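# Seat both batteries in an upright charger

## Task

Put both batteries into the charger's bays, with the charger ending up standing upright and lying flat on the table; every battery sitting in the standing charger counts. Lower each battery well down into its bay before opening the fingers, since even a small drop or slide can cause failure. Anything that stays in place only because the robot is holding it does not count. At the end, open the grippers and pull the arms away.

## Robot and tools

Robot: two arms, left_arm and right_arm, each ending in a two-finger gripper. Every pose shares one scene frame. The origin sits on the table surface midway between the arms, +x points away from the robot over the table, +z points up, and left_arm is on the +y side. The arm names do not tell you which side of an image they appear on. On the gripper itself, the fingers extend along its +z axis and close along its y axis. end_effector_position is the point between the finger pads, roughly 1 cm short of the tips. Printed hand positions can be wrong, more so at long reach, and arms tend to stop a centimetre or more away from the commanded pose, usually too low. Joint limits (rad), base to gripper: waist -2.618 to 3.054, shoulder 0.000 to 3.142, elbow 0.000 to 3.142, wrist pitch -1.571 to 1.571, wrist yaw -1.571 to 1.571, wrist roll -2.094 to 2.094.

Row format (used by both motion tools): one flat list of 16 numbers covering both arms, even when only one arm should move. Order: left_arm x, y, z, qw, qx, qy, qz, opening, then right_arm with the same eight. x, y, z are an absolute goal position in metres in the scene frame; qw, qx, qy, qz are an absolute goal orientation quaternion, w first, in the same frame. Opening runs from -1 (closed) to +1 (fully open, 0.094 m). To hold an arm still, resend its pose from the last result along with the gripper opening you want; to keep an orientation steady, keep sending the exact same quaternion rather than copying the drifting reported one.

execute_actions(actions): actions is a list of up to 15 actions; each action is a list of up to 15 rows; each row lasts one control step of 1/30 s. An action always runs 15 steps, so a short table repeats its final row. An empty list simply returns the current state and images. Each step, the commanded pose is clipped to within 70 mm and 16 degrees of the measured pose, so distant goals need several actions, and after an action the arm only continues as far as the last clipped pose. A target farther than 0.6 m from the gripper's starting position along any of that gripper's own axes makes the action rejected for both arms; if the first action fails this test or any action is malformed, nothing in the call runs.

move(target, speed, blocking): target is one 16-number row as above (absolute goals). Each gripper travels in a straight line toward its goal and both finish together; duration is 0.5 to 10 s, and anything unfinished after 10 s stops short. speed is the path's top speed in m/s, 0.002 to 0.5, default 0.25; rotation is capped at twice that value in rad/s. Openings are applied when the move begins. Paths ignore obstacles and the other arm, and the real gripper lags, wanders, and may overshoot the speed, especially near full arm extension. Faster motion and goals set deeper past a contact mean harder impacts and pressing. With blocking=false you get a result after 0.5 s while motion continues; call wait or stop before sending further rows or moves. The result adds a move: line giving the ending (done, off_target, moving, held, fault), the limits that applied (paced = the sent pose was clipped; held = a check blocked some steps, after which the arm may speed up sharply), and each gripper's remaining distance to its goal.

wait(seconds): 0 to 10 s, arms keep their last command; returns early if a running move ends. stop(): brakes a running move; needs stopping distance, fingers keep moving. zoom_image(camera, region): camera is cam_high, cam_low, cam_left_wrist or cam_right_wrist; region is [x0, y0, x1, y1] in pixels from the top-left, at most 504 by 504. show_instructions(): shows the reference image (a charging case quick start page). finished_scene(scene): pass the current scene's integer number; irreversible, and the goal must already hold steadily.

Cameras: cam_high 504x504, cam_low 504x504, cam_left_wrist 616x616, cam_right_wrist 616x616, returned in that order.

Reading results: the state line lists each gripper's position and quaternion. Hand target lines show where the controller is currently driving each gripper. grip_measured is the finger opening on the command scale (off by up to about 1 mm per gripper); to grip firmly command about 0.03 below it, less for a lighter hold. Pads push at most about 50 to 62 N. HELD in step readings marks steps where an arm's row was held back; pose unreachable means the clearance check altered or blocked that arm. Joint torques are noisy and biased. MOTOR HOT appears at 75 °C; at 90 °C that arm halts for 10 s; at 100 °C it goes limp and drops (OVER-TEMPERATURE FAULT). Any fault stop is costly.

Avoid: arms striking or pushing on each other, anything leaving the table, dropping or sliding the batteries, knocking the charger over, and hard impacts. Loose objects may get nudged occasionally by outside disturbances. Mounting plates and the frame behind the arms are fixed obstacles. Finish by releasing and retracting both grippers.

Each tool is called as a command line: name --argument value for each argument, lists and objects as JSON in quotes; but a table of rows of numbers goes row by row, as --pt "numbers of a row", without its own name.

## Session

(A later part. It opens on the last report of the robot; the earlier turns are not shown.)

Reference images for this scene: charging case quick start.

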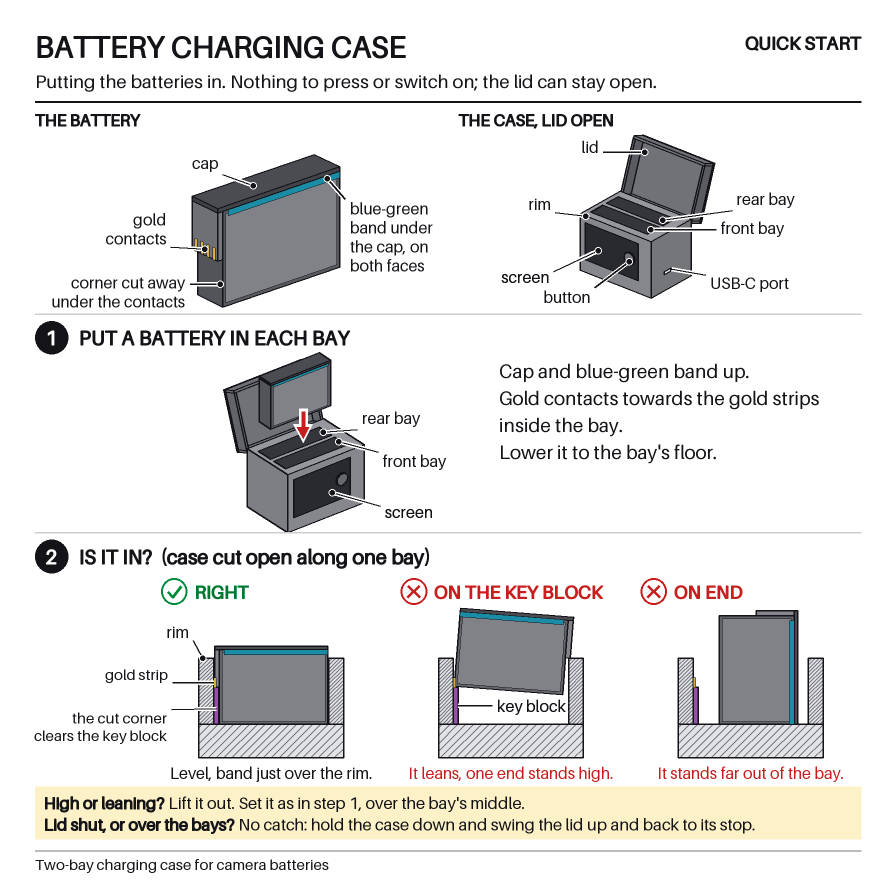

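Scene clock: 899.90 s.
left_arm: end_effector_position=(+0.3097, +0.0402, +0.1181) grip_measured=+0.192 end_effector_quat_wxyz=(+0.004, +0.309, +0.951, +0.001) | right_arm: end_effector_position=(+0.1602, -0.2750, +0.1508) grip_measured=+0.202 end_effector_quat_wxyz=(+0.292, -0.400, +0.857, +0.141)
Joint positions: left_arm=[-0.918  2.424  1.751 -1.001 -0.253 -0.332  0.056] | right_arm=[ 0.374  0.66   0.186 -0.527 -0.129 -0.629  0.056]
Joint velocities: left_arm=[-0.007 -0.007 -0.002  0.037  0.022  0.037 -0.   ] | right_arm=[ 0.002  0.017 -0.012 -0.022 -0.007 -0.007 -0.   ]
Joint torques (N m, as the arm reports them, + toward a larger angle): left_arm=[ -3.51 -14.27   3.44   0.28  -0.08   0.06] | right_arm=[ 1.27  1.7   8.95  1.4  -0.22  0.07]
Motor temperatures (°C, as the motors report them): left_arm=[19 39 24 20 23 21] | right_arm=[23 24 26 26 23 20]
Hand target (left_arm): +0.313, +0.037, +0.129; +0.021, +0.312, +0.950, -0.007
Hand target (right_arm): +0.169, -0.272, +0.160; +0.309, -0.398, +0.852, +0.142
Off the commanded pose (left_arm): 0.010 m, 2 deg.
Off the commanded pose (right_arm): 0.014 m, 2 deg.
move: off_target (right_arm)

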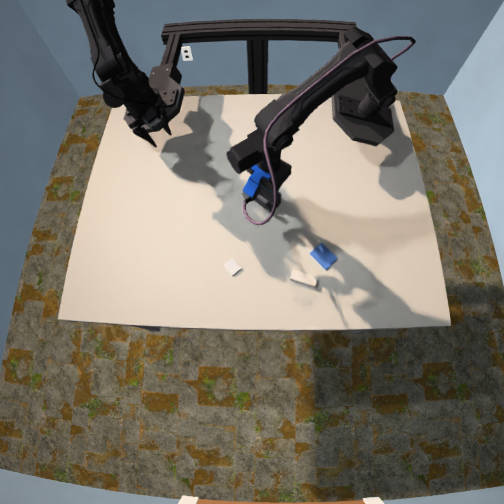

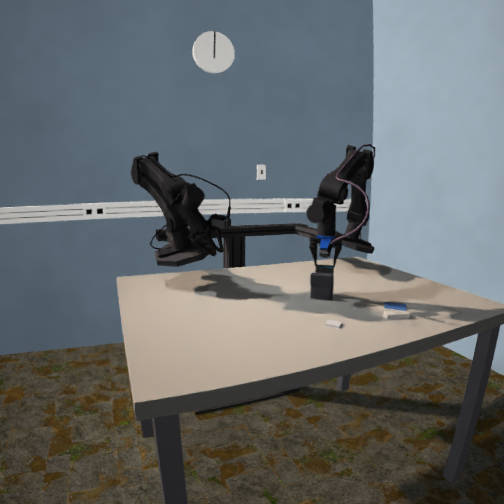

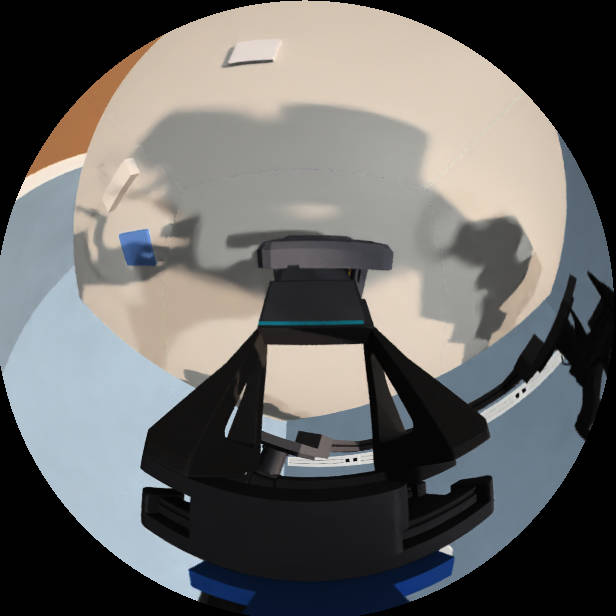

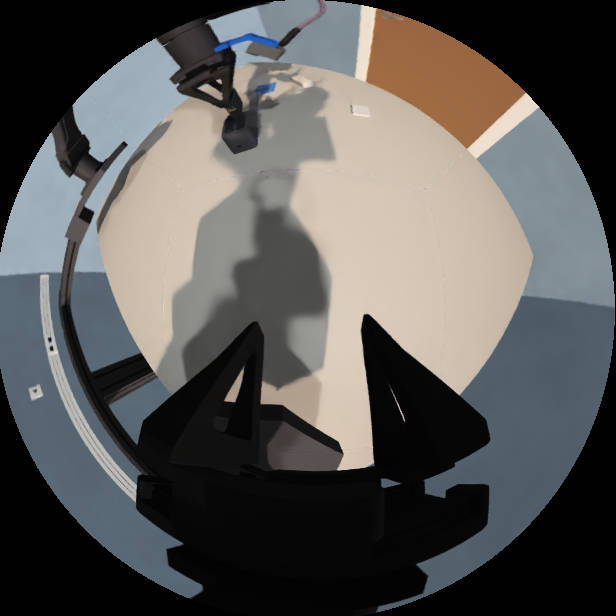

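move --target '[0.318,0.033,0.112,0.021,0.312,0.950,-0.007,0.14,0.20,-0.11,0.12,0.310,-0.397,0.852,0.1445,0.2]' --speed 0.1

zoom_image --camera "cam_left_wrist" --region '[210,180,410,380]'

zoom_image --camera "cam_right_wrist" --region '[215,90,335,210]'

Scene clock: 909.23 s.
left_arm: end_effector_position=(+0.3133, +0.0331, +0.1136) grip_measured=+0.192 end_effector_quat_wxyz=(+0.015, +0.314, +0.949, -0.007) | right_arm: end_effector_position=(+0.1902, -0.1280, +0.1078) grip_measured=+0.202 end_effector_quat_wxyz=(+0.286, -0.407, +0.858, +0.128)
Joint positions: left_arm=[-0.918  2.435  1.751 -0.963 -0.253 -0.316  0.056] | right_arm=[ 0.998  1.74   0.374  0.321  0.227 -0.117  0.056]
Joint velocities: left_arm=[-0.002  0.002 -0.002 -0.051 -0.022 -0.007 -0.001] | right_arm=[-0.007  0.007  0.002 -0.022 -0.022 -0.022  0.   ]
Joint torques (N m, as the arm reports them, + toward a larger angle): left_arm=[ -2.57 -11.57   4.22   0.32  -0.07   0.08] | right_arm=[ 2.64 -3.82  7.97  1.56  0.05  0.06]
Motor temperatures (°C, as the motors report them): left_arm=[19 39 24 20 23 21] | right_arm=[23 24 26 27 22 20]
Hand target (left_arm): +0.318, +0.033, +0.112; +0.021, +0.312, +0.950, -0.007
Hand target (right_arm): +0.200, -0.114, +0.119; +0.310, -0.400, +0.852, +0.137
Off the commanded pose (left_arm): 0.005 m, 1 deg.
Off the commanded pose (right_arm): 0.024 m, 4 deg.
move: off_target (right_arm)

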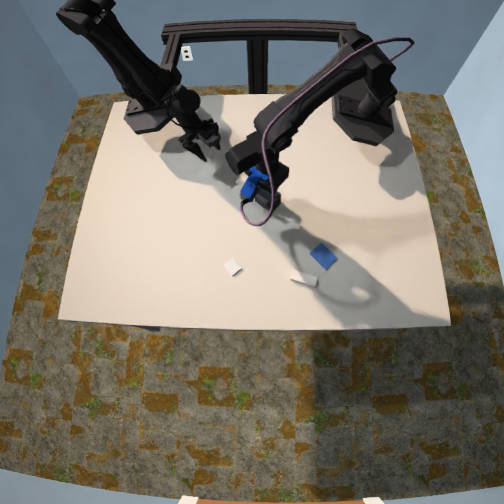

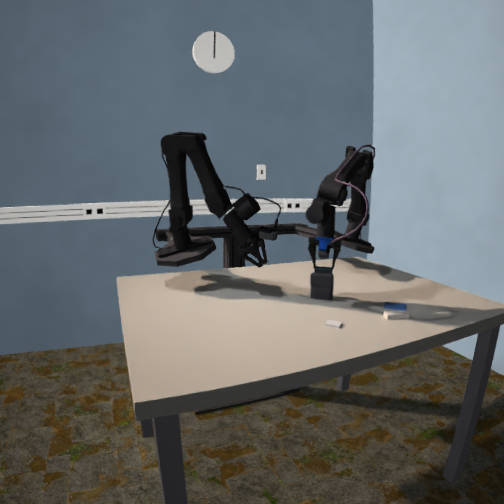

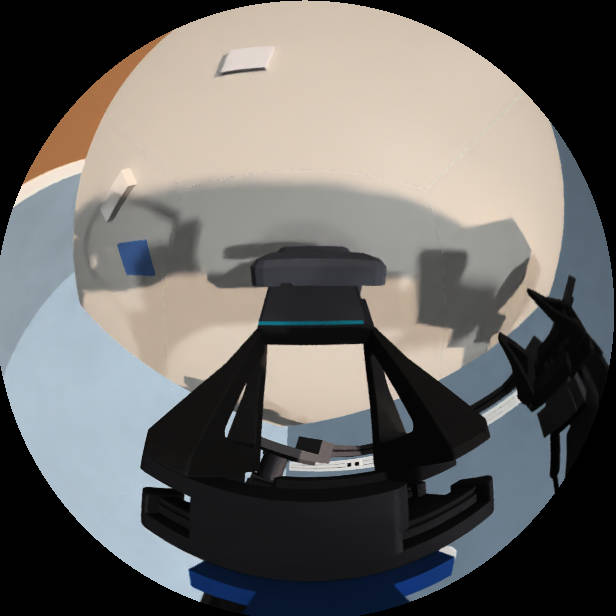

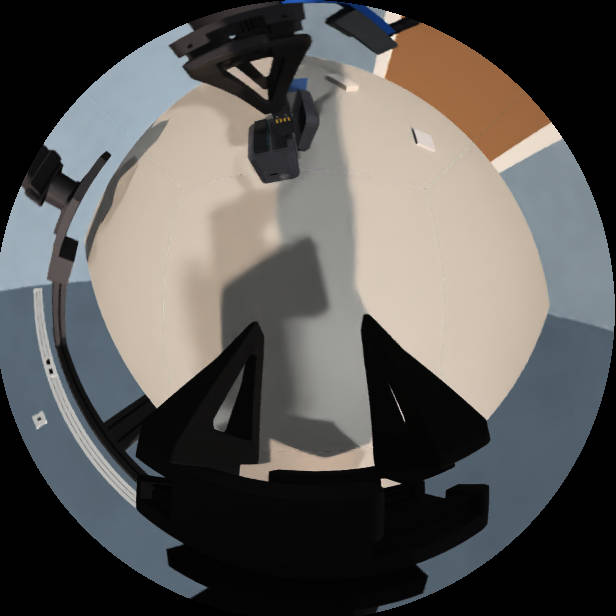

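Region (210, 180, 410, 380) of cam_left_wrist's 616x616 image, scaled by 2.520, with more detail than that image has.

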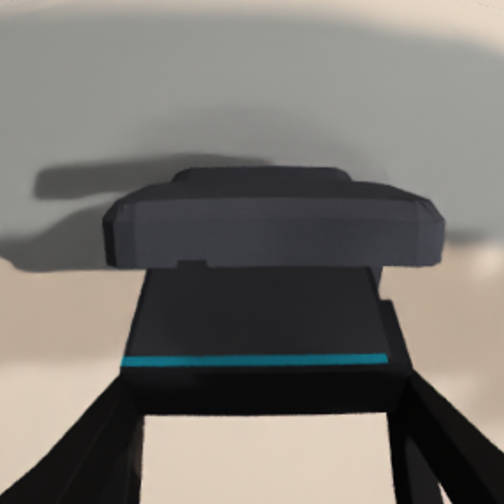

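Region (215, 90, 335, 210) of cam_right_wrist's 616x616 image, scaled by 4.200, with more detail than that image has.

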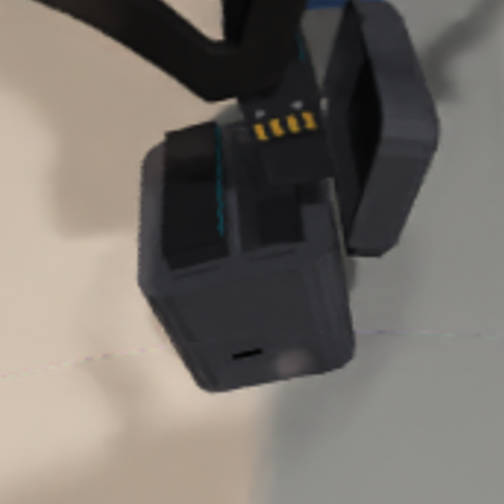

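move --target '[0.3145,0.0365,0.104,0.021,0.312,0.950,-0.007,0.14,0.20,-0.11,0.12,0.310,-0.397,0.852,0.1445,0.2]' --speed 0.03

zoom_image --camera "cam_left_wrist" --region '[210,180,410,380]'

zoom_image --camera "cam_right_wrist" --region '[215,90,335,210]'

Scene clock: 915.77 s.
left_arm: end_effector_position=(+0.3116, +0.0371, +0.1038) grip_measured=+0.192 end_effector_quat_wxyz=(+0.013, +0.312, +0.950, -0.006) | right_arm: end_effector_position=(+0.1907, -0.1276, +0.1082) grip_measured=+0.202 end_effector_quat_wxyz=(+0.287, -0.402, +0.860, +0.129)
Joint positions: left_arm=[-0.91   2.435  1.712 -0.925 -0.253 -0.313  0.056] | right_arm=[ 0.998  1.74   0.374  0.325  0.228 -0.107  0.056]
Joint velocities: left_arm=[ 0.017  0.002 -0.007  0.007 -0.066 -0.007 -0.   ] | right_arm=[-0.007  0.007 -0.022  0.037 -0.037 -0.007  0.   ]
Joint torques (N m, as the arm reports them, + toward a larger angle): left_arm=[ -2.91 -12.     3.47   0.29  -0.05   0.07] | right_arm=[ 3.03 -3.55  8.43  1.62 -0.07  0.05]
Motor temperatures (°C, as the motors report them): left_arm=[19 38 24 20 23 21] | right_arm=[23 24 26 28 22 20]
Hand target (left_arm): +0.314, +0.036, +0.104; +0.021, +0.312, +0.950, -0.007
Hand target (right_arm): +0.199, -0.111, +0.120; +0.310, -0.397, +0.852, +0.144
Off the commanded pose (left_arm): 0.003 m, 1 deg.
Off the commanded pose (right_arm): 0.023 m, 3 deg.
move: off_target (right_arm)

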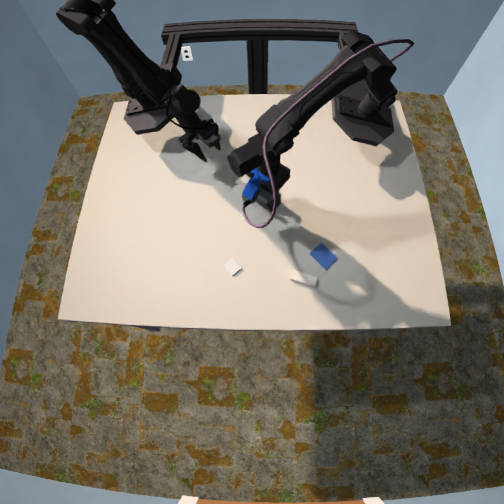

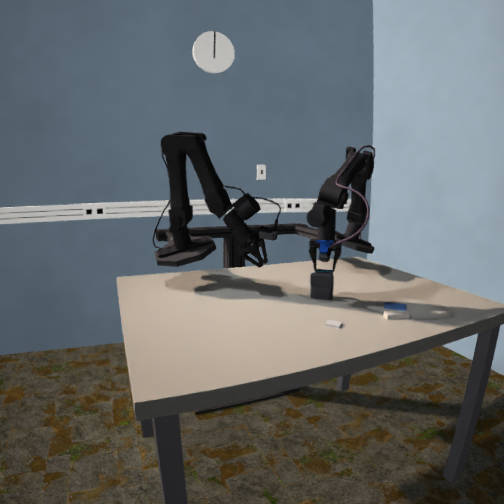

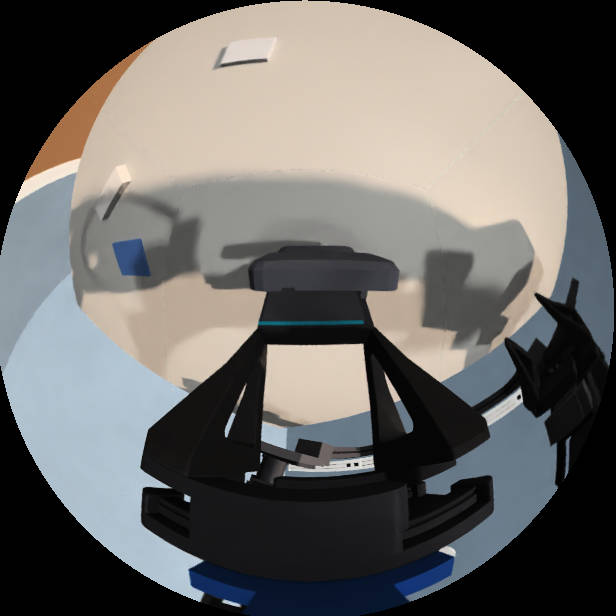

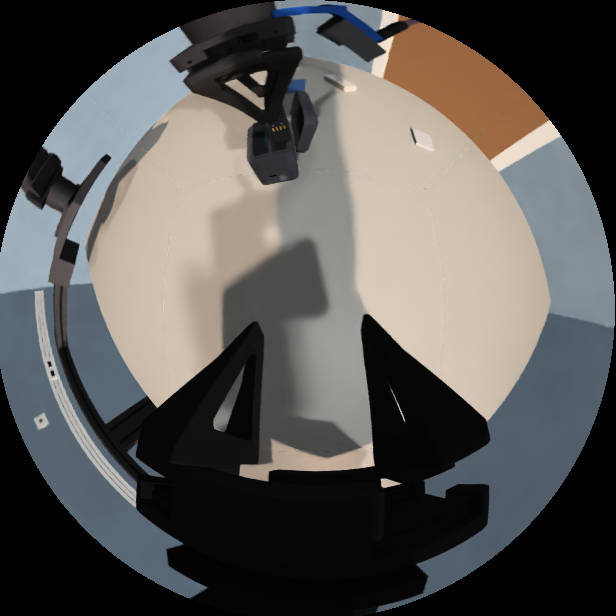

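Region (210, 180, 410, 380) of cam_left_wrist's 616x616 image, scaled by 2.520, with more detail than that image has.

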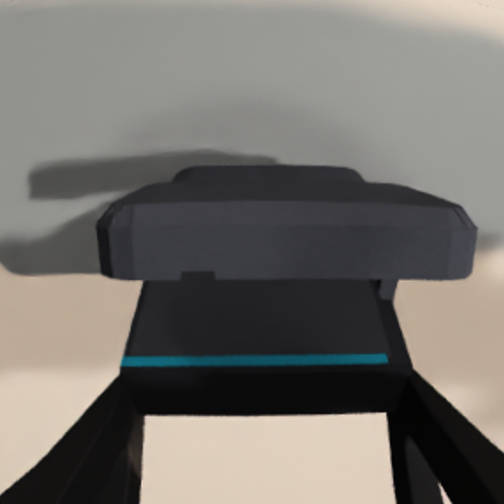

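Region (215, 90, 335, 210) of cam_right_wrist's 616x616 image, scaled by 4.200, with more detail than that image has.

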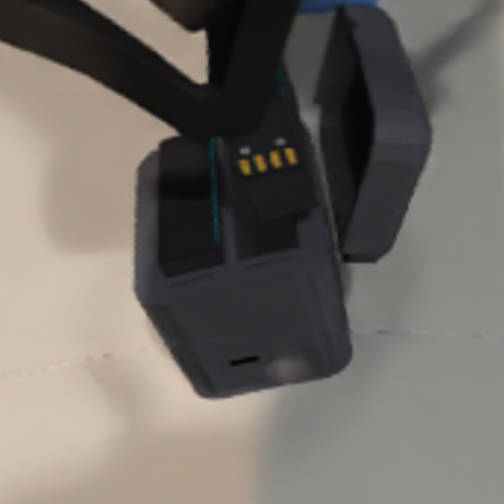

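move --target '[0.3115,0.038,0.0985,0.021,0.312,0.950,-0.007,0.14,0.21,-0.11,0.13,0.310,-0.397,0.852,0.1445,0.2]' --speed 0.02

zoom_image --camera "cam_right_wrist" --region '[215,90,335,210]'

Scene clock: 930.20 s.
left_arm: end_effector_position=(+0.3087, +0.0384, +0.0975) grip_measured=+0.192 end_effector_quat_wxyz=(+0.013, +0.312, +0.950, -0.006) | right_arm: end_effector_position=(+0.1991, -0.1180, +0.1168) grip_measured=+0.202 end_effector_quat_wxyz=(+0.293, -0.403, +0.857, +0.135)
Joint positions: left_arm=[-0.91   2.435  1.684 -0.898 -0.253 -0.313  0.056] | right_arm=[ 0.998  1.74   0.418  0.297  0.221 -0.112  0.056]
Joint velocities: left_arm=[-0.002  0.002 -0.007 -0.007 -0.051 -0.022  0.   ] | right_arm=[-0.022 -0.002 -0.017 -0.022 -0.037  0.022 -0.001]
Joint torques (N m, as the arm reports them, + toward a larger angle): left_arm=[ -2.88 -12.21   3.65   0.3   -0.07   0.08] | right_arm=[ 0.99 -6.1   8.09  1.3  -0.12 -0.11]
Motor temperatures (°C, as the motors report them): left_arm=[19 38 24 20 23 21] | right_arm=[23 24 26 29 22 20]
Hand target (left_arm): +0.312, +0.038, +0.099; +0.021, +0.312, +0.950, -0.007
Hand target (right_arm): +0.210, -0.110, +0.130; +0.310, -0.397, +0.852, +0.144
Off the commanded pose (left_arm): 0.003 m, 1 deg.
Off the commanded pose (right_arm): 0.019 m, 2 deg.
move: off_target (right_arm)

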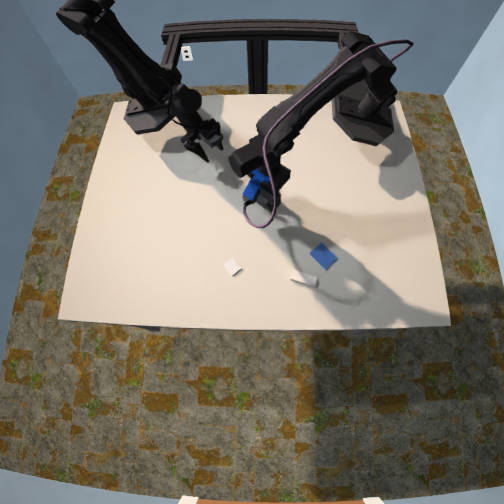

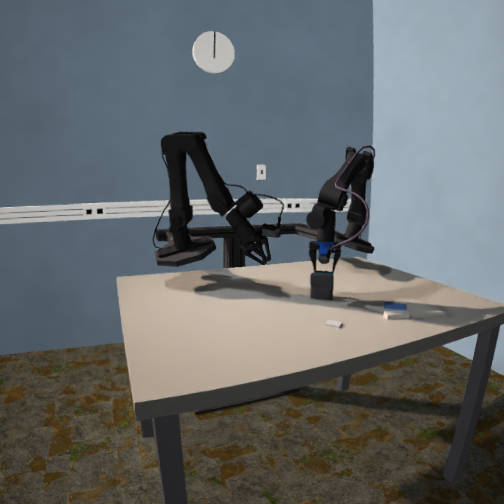

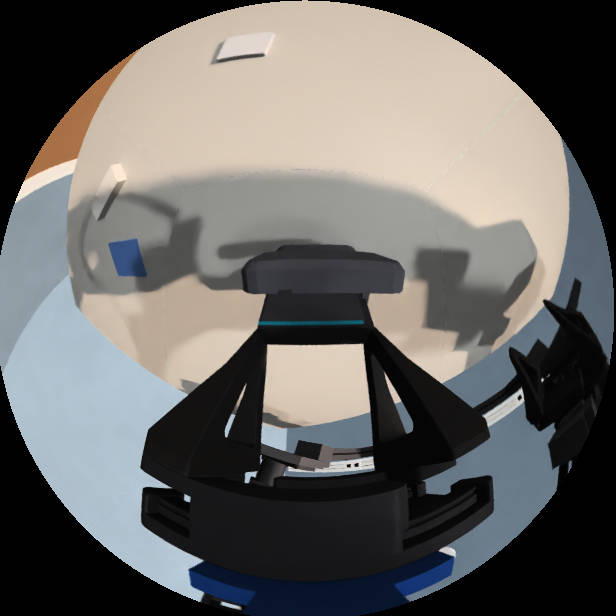

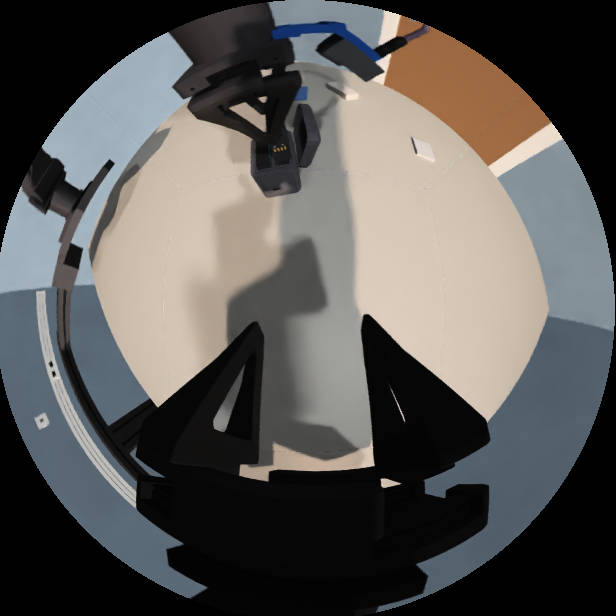

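Region (215, 90, 335, 210) of cam_right_wrist's 616x616 image, scaled by 4.200, with more detail than that image has.

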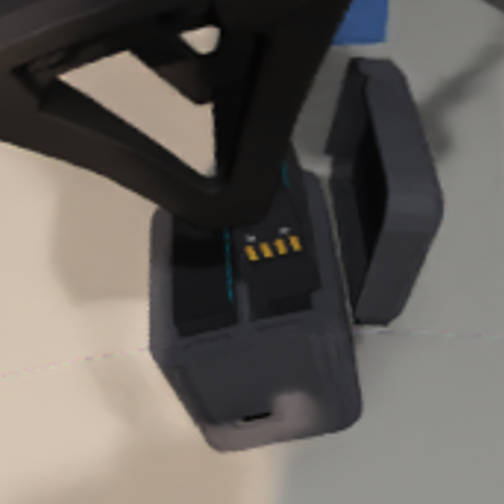

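execute_actions --actions '[[[0.3125,0.0385,0.091,0.021,0.312,0.950,-0.007,0.14,0.21,-0.11,0.13,0.310,-0.397,0.852,0.1445,0.2]],[[0.3125,0.0385,0.086,0.021,0.312,0.950,-0.007,0.14,0.21,-0.11,0.13,0.310,-0.397,0.852,0.1445,0.2]]]'

zoom_image --camera "cam_right_wrist" --region '[215,90,335,210]'

Scene clock: 935.73 s.
left_arm: end_effector_position=(+0.3100, +0.0380, +0.0946) grip_measured=+0.192 end_effector_quat_wxyz=(+0.016, +0.313, +0.950, -0.008) | right_arm: end_effector_position=(+0.1986, -0.1183, +0.1164) grip_measured=+0.202 end_effector_quat_wxyz=(+0.292, -0.403, +0.857, +0.134)
Joint positions: left_arm=[-0.907  2.438  1.677 -0.881 -0.254 -0.306  0.056] | right_arm=[ 0.998  1.74   0.418  0.294  0.221 -0.112  0.056]
Joint velocities: left_arm=[ 0.002  0.007  0.002  0.022  0.007 -0.037 -0.   ] | right_arm=[-0.012  0.002  0.007  0.051  0.037 -0.007 -0.   ]
Joint torques (N m, as the arm reports them, + toward a larger angle): left_arm=[ -2.47 -10.81   3.     0.49  -0.08   0.08] | right_arm=[ 0.93 -6.34  8.13  1.29 -0.12 -0.09]
Motor temperatures (°C, as the motors report them): left_arm=[19 38 24 20 23 21] | right_arm=[23 25 26 28 22 20]
Hand target (left_arm): +0.312, +0.039, +0.086; +0.021, +0.312, +0.950, -0.007
Hand target (right_arm): +0.210, -0.110, +0.130; +0.310, -0.397, +0.852, +0.144
Off the commanded pose (left_arm): 0.009 m, 1 deg.
Off the commanded pose (right_arm): 0.020 m, 3 deg.
Step readings (end_effector_position; steps 1 to 15: 1st action; 16 to 30: 2nd action):
0: left_arm (+0.3089, +0.0381, +0.0975) | right_arm (+0.1989, -0.1181, +0.1166)
1: left_arm (+0.3090, +0.0381, +0.0970) | right_arm (+0.1989, -0.1181, +0.1166)
2: left_arm (+0.3094, +0.0379, +0.0965) | right_arm (+0.1988, -0.1182, +0.1166)
4: left_arm (+0.3096, +0.0383, +0.0947) | right_arm (+0.1988, -0.1182, +0.1165)
8: left_arm (+0.3098, +0.0382, +0.0946) | right_arm (+0.1987, -0.1183, +0.1165)
15: left_arm (+0.3098, +0.0382, +0.0946) | right_arm (+0.1987, -0.1183, +0.1165)
16: left_arm (+0.3098, +0.0382, +0.0946) | right_arm (+0.1987, -0.1183, +0.1165)
17: left_arm (+0.3099, +0.0380, +0.0946) | right_arm (+0.1987, -0.1183, +0.1165)
19: left_arm (+0.3100, +0.0380, +0.0946) | right_arm (+0.1986, -0.1183, +0.1164)
23: left_arm (+0.3100, +0.0380, +0.0946) | right_arm (+0.1986, -0.1183, +0.1164)
30: end_effector_position above

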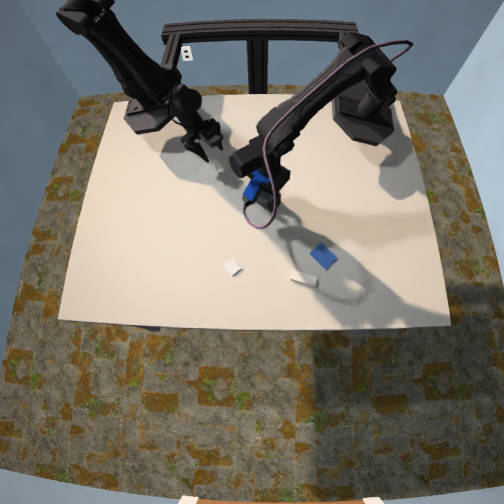

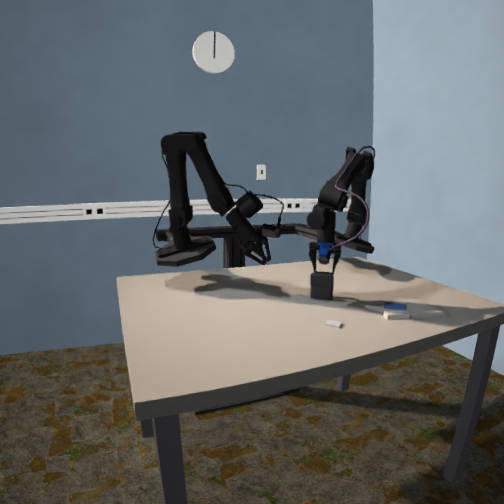

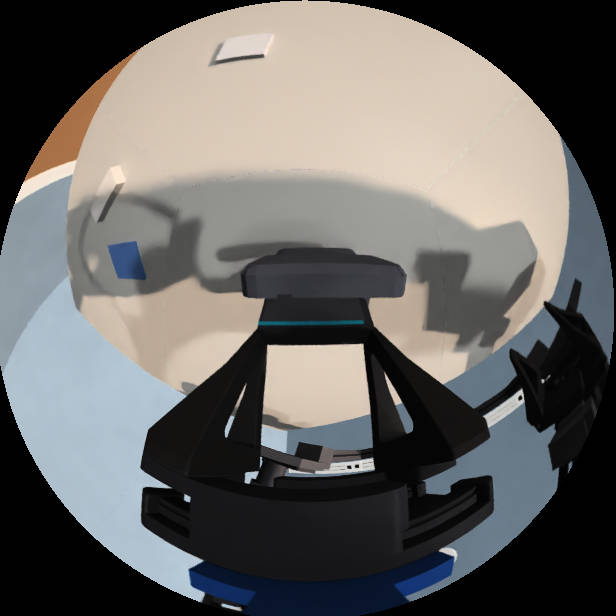

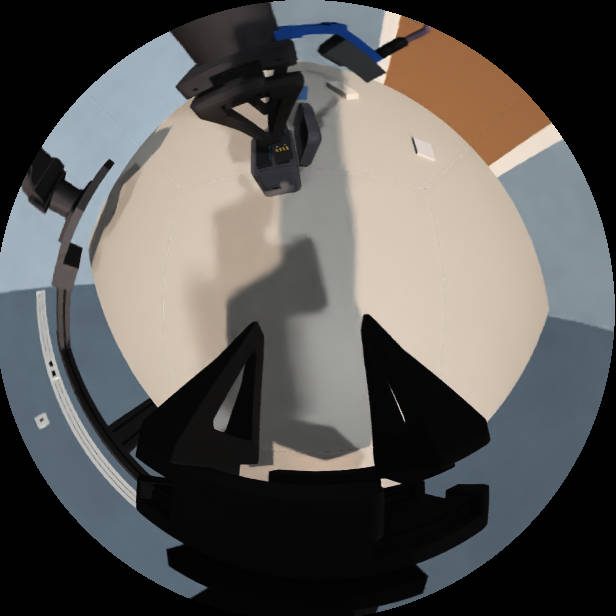

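Region (215, 90, 335, 210) of cam_right_wrist's 616x616 image, scaled by 4.200, with more detail than that image has.

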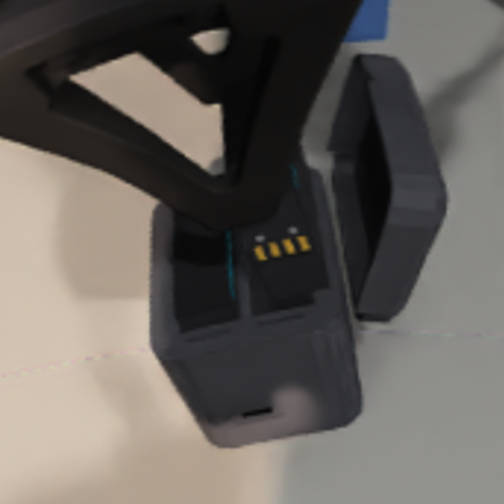

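execute_actions --actions '[[[0.3085,0.040,0.104,0.021,0.312,0.950,-0.007,0.14,0.21,-0.11,0.13,0.310,-0.397,0.852,0.1445,0.2]]]'

zoom_image --camera "cam_right_wrist" --region '[215,90,335,210]'

Scene clock: 939.97 s.
left_arm: end_effector_position=(+0.3098, +0.0383, +0.0951) grip_measured=+0.192 end_effector_quat_wxyz=(+0.015, +0.312, +0.950, -0.008) | right_arm: end_effector_position=(+0.1986, -0.1183, +0.1164) grip_measured=+0.202 end_effector_quat_wxyz=(+0.292, -0.403, +0.857, +0.134)
Joint positions: left_arm=[-0.907  2.437  1.677 -0.883 -0.253 -0.309  0.056] | right_arm=[ 0.998  1.74   0.418  0.294  0.221 -0.112  0.056]
Joint velocities: left_arm=[-0.002 -0.007 -0.007 -0.051 -0.022 -0.022 -0.001] | right_arm=[ 0.002 -0.007 -0.002 -0.007  0.037  0.007 -0.001]
Joint torques (N m, as the arm reports them, + toward a larger angle): left_arm=[ -3.75 -14.17   3.33   0.15  -0.08  -0.05] | right_arm=[ 0.96 -6.17  8.13  1.28 -0.11 -0.12]
Motor temperatures (°C, as the motors report them): left_arm=[19 38 24 20 23 21] | right_arm=[23 25 26 28 22 20]
Hand target (left_arm): +0.308, +0.040, +0.104; +0.021, +0.312, +0.950, -0.007
Hand target (right_arm): +0.210, -0.110, +0.130; +0.310, -0.397, +0.852, +0.144
Off the commanded pose (left_arm): 0.009 m, 1 deg.
Off the commanded pose (right_arm): 0.020 m, 3 deg.
Step readings (end_effector_position):
0: left_arm (+0.3100, +0.0380, +0.0946) | right_arm (+0.1986, -0.1183, +0.1164)
1: left_arm (+0.3101, +0.0381, +0.0951) | right_arm (+0.1986, -0.1183, +0.1164)
2: left_arm (+0.3098, +0.0383, +0.0951) | right_arm (+0.1986, -0.1183, +0.1164)
4: left_arm (+0.3098, +0.0383, +0.0951) | right_arm (+0.1986, -0.1183, +0.1164)
8: left_arm (+0.3098, +0.0383, +0.0951) | right_arm (+0.1986, -0.1183, +0.1164)
15: end_effector_position above

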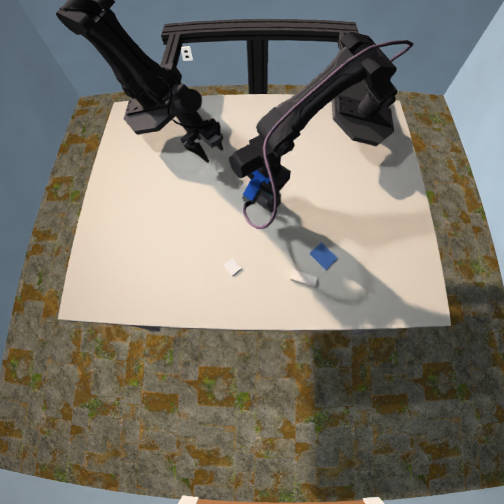

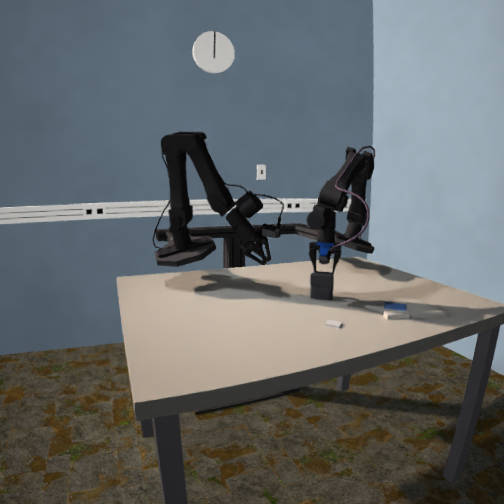

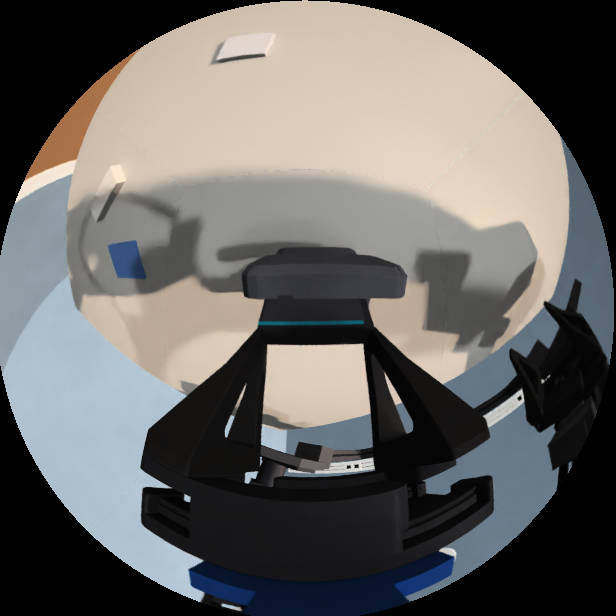

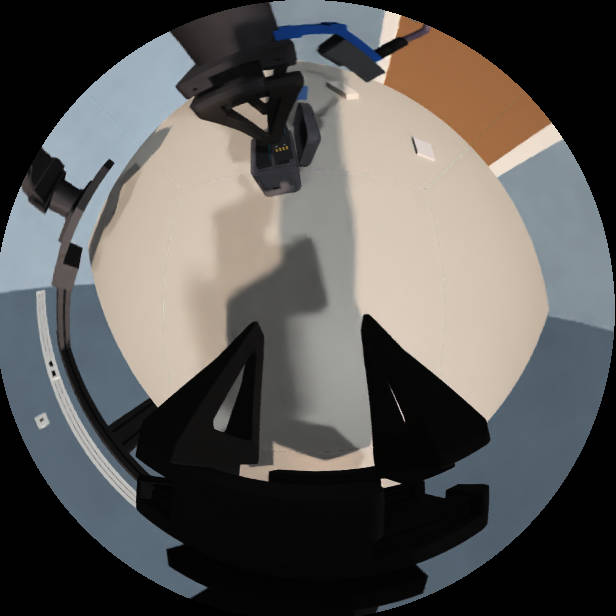

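Region (215, 90, 335, 210) of cam_right_wrist's 616x616 image, scaled by 4.200, with more detail than that image has.

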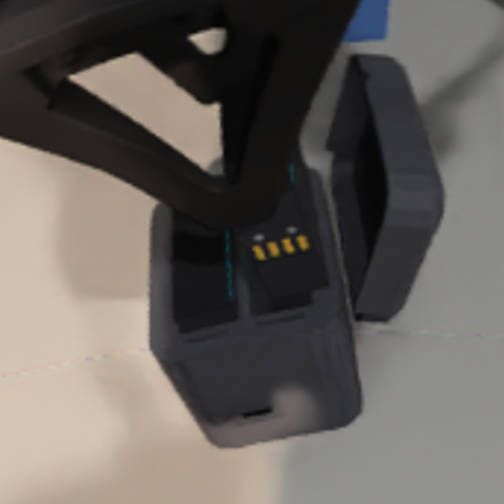

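execute_actions --actions '[[[0.3050,0.0425,0.110,0.021,0.312,0.950,-0.007,0.14,0.21,-0.11,0.13,0.310,-0.397,0.852,0.1445,0.2]]]'

zoom_image --camera "cam_right_wrist" --region '[215,90,335,210]'

Scene clock: 943.17 s.
left_arm: end_effector_position=(+0.3067, +0.0439, +0.0979) grip_measured=+0.192 end_effector_quat_wxyz=(+0.011, +0.310, +0.951, -0.005) | right_arm: end_effector_position=(+0.1986, -0.1183, +0.1164) grip_measured=+0.202 end_effector_quat_wxyz=(+0.292, -0.403, +0.857, +0.134)
Joint positions: left_arm=[-0.907  2.416  1.654 -0.889 -0.253 -0.315  0.056] | right_arm=[ 0.998  1.74   0.418  0.294  0.221 -0.112  0.056]
Joint velocities: left_arm=[-0.017 -0.017  0.002  0.051  0.022 -0.037  0.001] | right_arm=[ 0.002  0.002  0.007 -0.022  0.022 -0.022 -0.001]
Joint torques (N m, as the arm reports them, + toward a larger angle): left_arm=[ -4.06 -14.19   3.55   0.14  -0.06  -0.01] | right_arm=[ 0.9  -6.19  8.1   1.28 -0.12 -0.1 ]
Motor temperatures (°C, as the motors report them): left_arm=[19 38 24 20 23 21] | right_arm=[23 25 26 28 22 20]
Hand target (left_arm): +0.305, +0.042, +0.110; +0.021, +0.312, +0.950, -0.007
Hand target (right_arm): +0.210, -0.110, +0.130; +0.310, -0.397, +0.852, +0.144
Off the commanded pose (left_arm): 0.012 m, 1 deg.
Off the commanded pose (right_arm): 0.020 m, 3 deg.
Step readings (end_effector_position):
0: left_arm (+0.3098, +0.0383, +0.0951) | right_arm (+0.1986, -0.1183, +0.1164)
1: left_arm (+0.3095, +0.0388, +0.0953) | right_arm (+0.1986, -0.1183, +0.1164)
2: left_arm (+0.3086, +0.0404, +0.0957) | right_arm (+0.1986, -0.1183, +0.1164)
4: left_arm (+0.3070, +0.0430, +0.0967) | right_arm (+0.1986, -0.1183, +0.1164)
8: left_arm (+0.3067, +0.0440, +0.0978) | right_arm (+0.1986, -0.1183, +0.1164)
15: end_effector_position above

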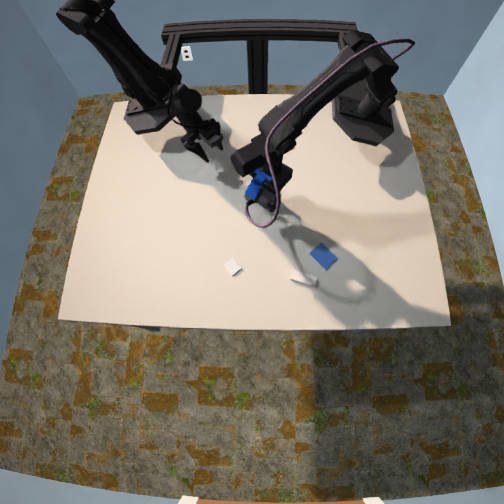

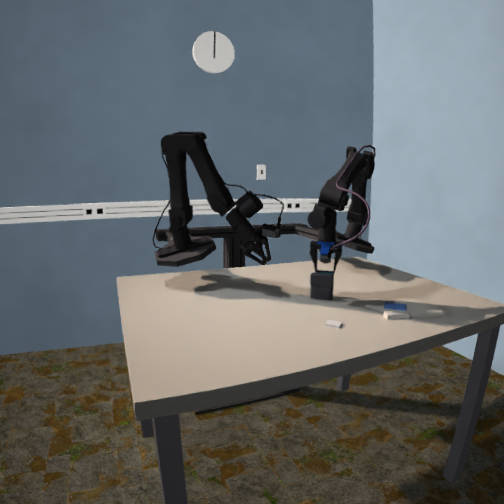

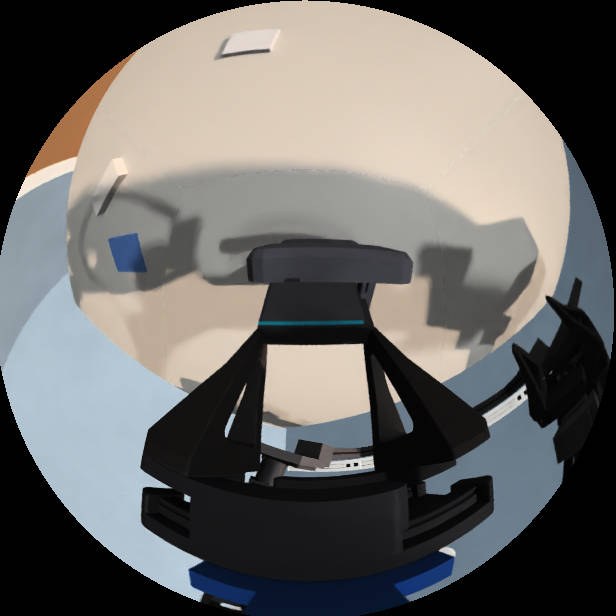

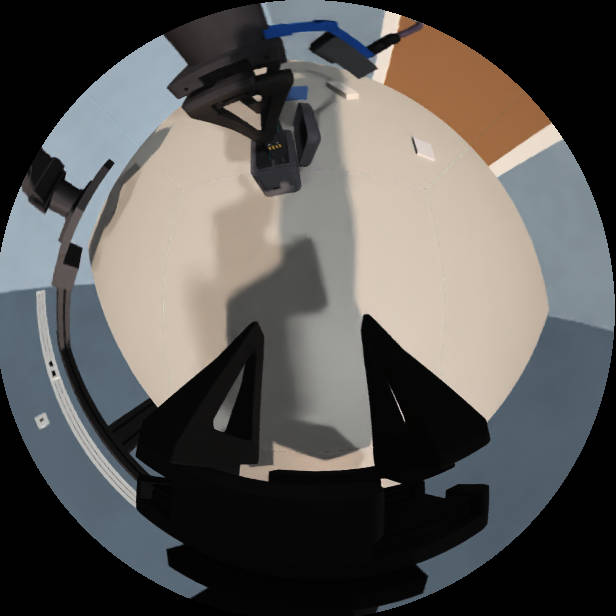

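Region (215, 90, 335, 210) of cam_right_wrist's 616x616 image, scaled by 4.200, with more detail than that image has.

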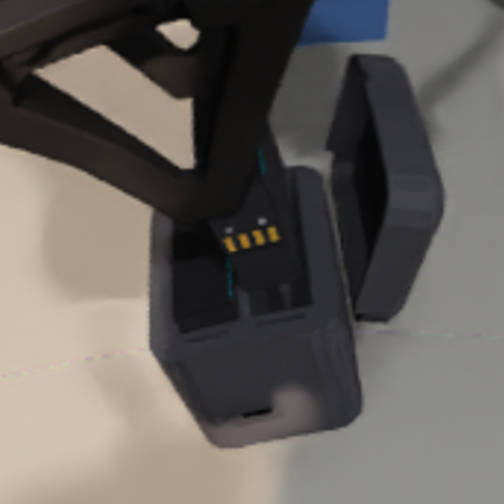

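execute_actions --actions '[[[0.3112,0.0372,0.103,0.021,0.312,0.950,-0.007,0.14,0.21,-0.11,0.13,0.310,-0.397,0.852,0.1445,0.2]]]'

zoom_image --camera "cam_right_wrist" --region '[215,90,335,210]'

Scene clock: 946.97 s.
left_arm: end_effector_position=(+0.3058, +0.0445, +0.0953) grip_measured=+0.192 end_effector_quat_wxyz=(+0.009, +0.310, +0.951, -0.003) | right_arm: end_effector_position=(+0.1986, -0.1183, +0.1164) grip_measured=+0.202 end_effector_quat_wxyz=(+0.292, -0.403, +0.857, +0.134)
Joint positions: left_arm=[-0.907  2.423  1.654 -0.889 -0.254 -0.316  0.056] | right_arm=[ 0.998  1.74   0.418  0.294  0.221 -0.112  0.056]
Joint velocities: left_arm=[ 0.007 -0.007 -0.002  0.007  0.022 -0.022 -0.   ] | right_arm=[-0.007 -0.017  0.002 -0.037  0.007  0.022 -0.   ]
Joint torques (N m, as the arm reports them, + toward a larger angle): left_arm=[ -3.5  -11.63   5.94   0.11  -0.06   0.04] | right_arm=[ 1.   -6.22  8.22  1.29 -0.11 -0.1 ]
Motor temperatures (°C, as the motors report them): left_arm=[19 38 24 20 23 21] | right_arm=[23 25 26 28 22 20]
Hand target (left_arm): +0.311, +0.037, +0.103; +0.021, +0.312, +0.950, -0.007
Hand target (right_arm): +0.210, -0.110, +0.130; +0.310, -0.397, +0.852, +0.144
Off the commanded pose (left_arm): 0.012 m, 1 deg.
Off the commanded pose (right_arm): 0.020 m, 3 deg.
Step readings (end_effector_position):
0: left_arm (+0.3067, +0.0439, +0.0979) | right_arm (+0.1986, -0.1183, +0.1164)
1: left_arm (+0.3066, +0.0440, +0.0976) | right_arm (+0.1986, -0.1183, +0.1164)
2: left_arm (+0.3064, +0.0441, +0.0971) | right_arm (+0.1986, -0.1183, +0.1164)
4: left_arm (+0.3059, +0.0443, +0.0959) | right_arm (+0.1986, -0.1183, +0.1164)
8: left_arm (+0.3058, +0.0445, +0.0953) | right_arm (+0.1986, -0.1183, +0.1164)
15: end_effector_position above

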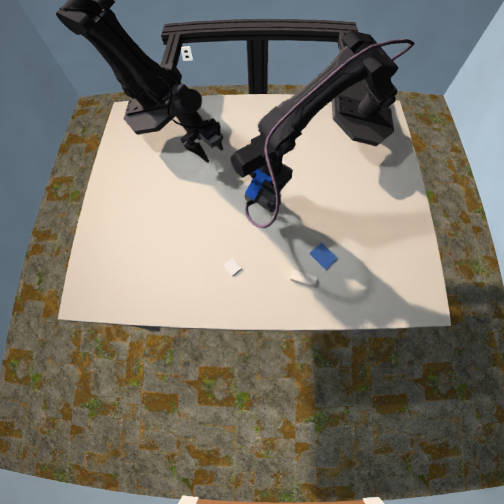

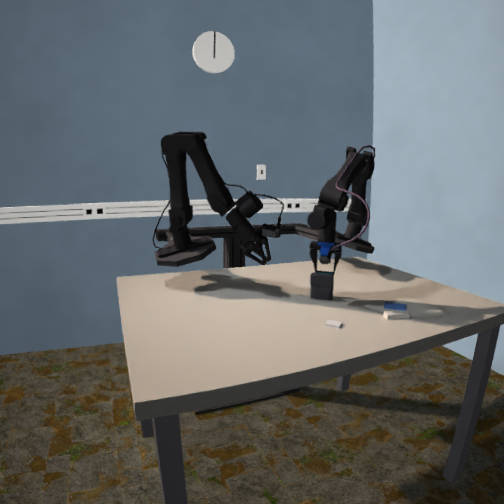

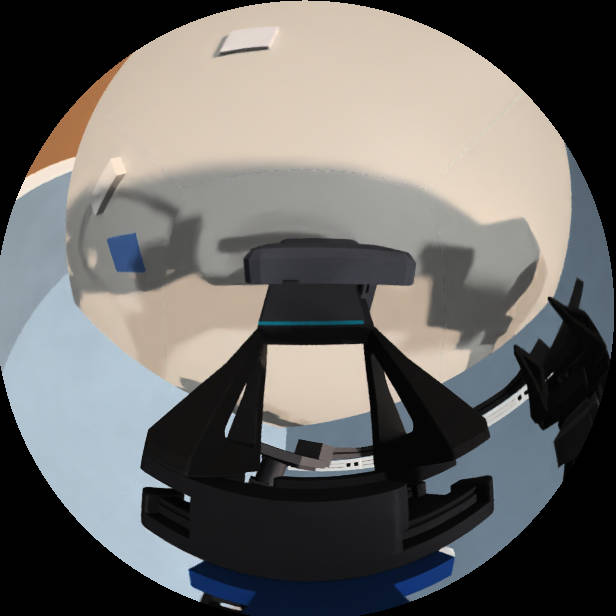

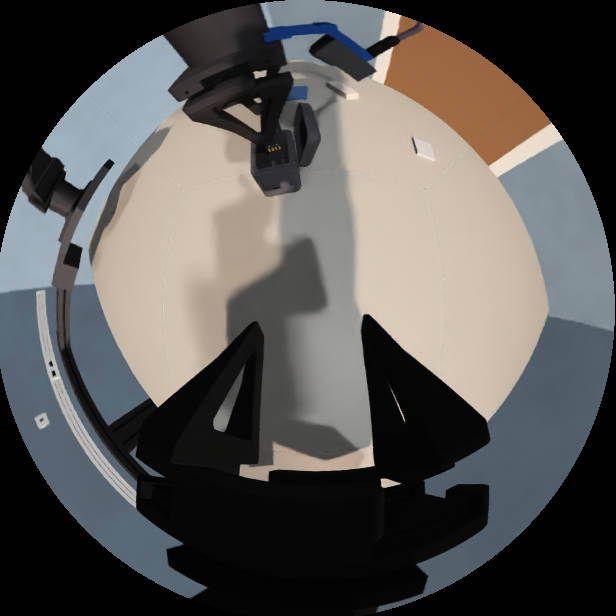

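Region (215, 90, 335, 210) of cam_right_wrist's 616x616 image, scaled by 4.200, with more detail than that image has.

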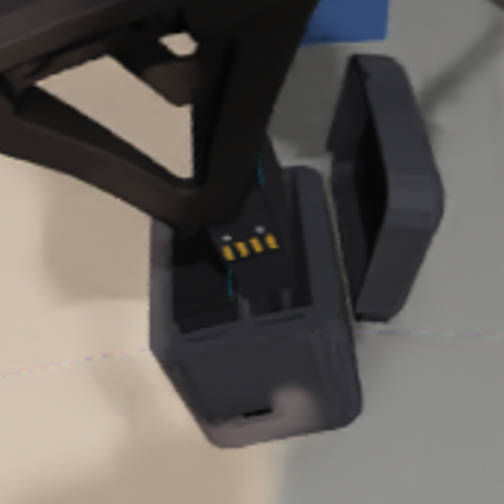

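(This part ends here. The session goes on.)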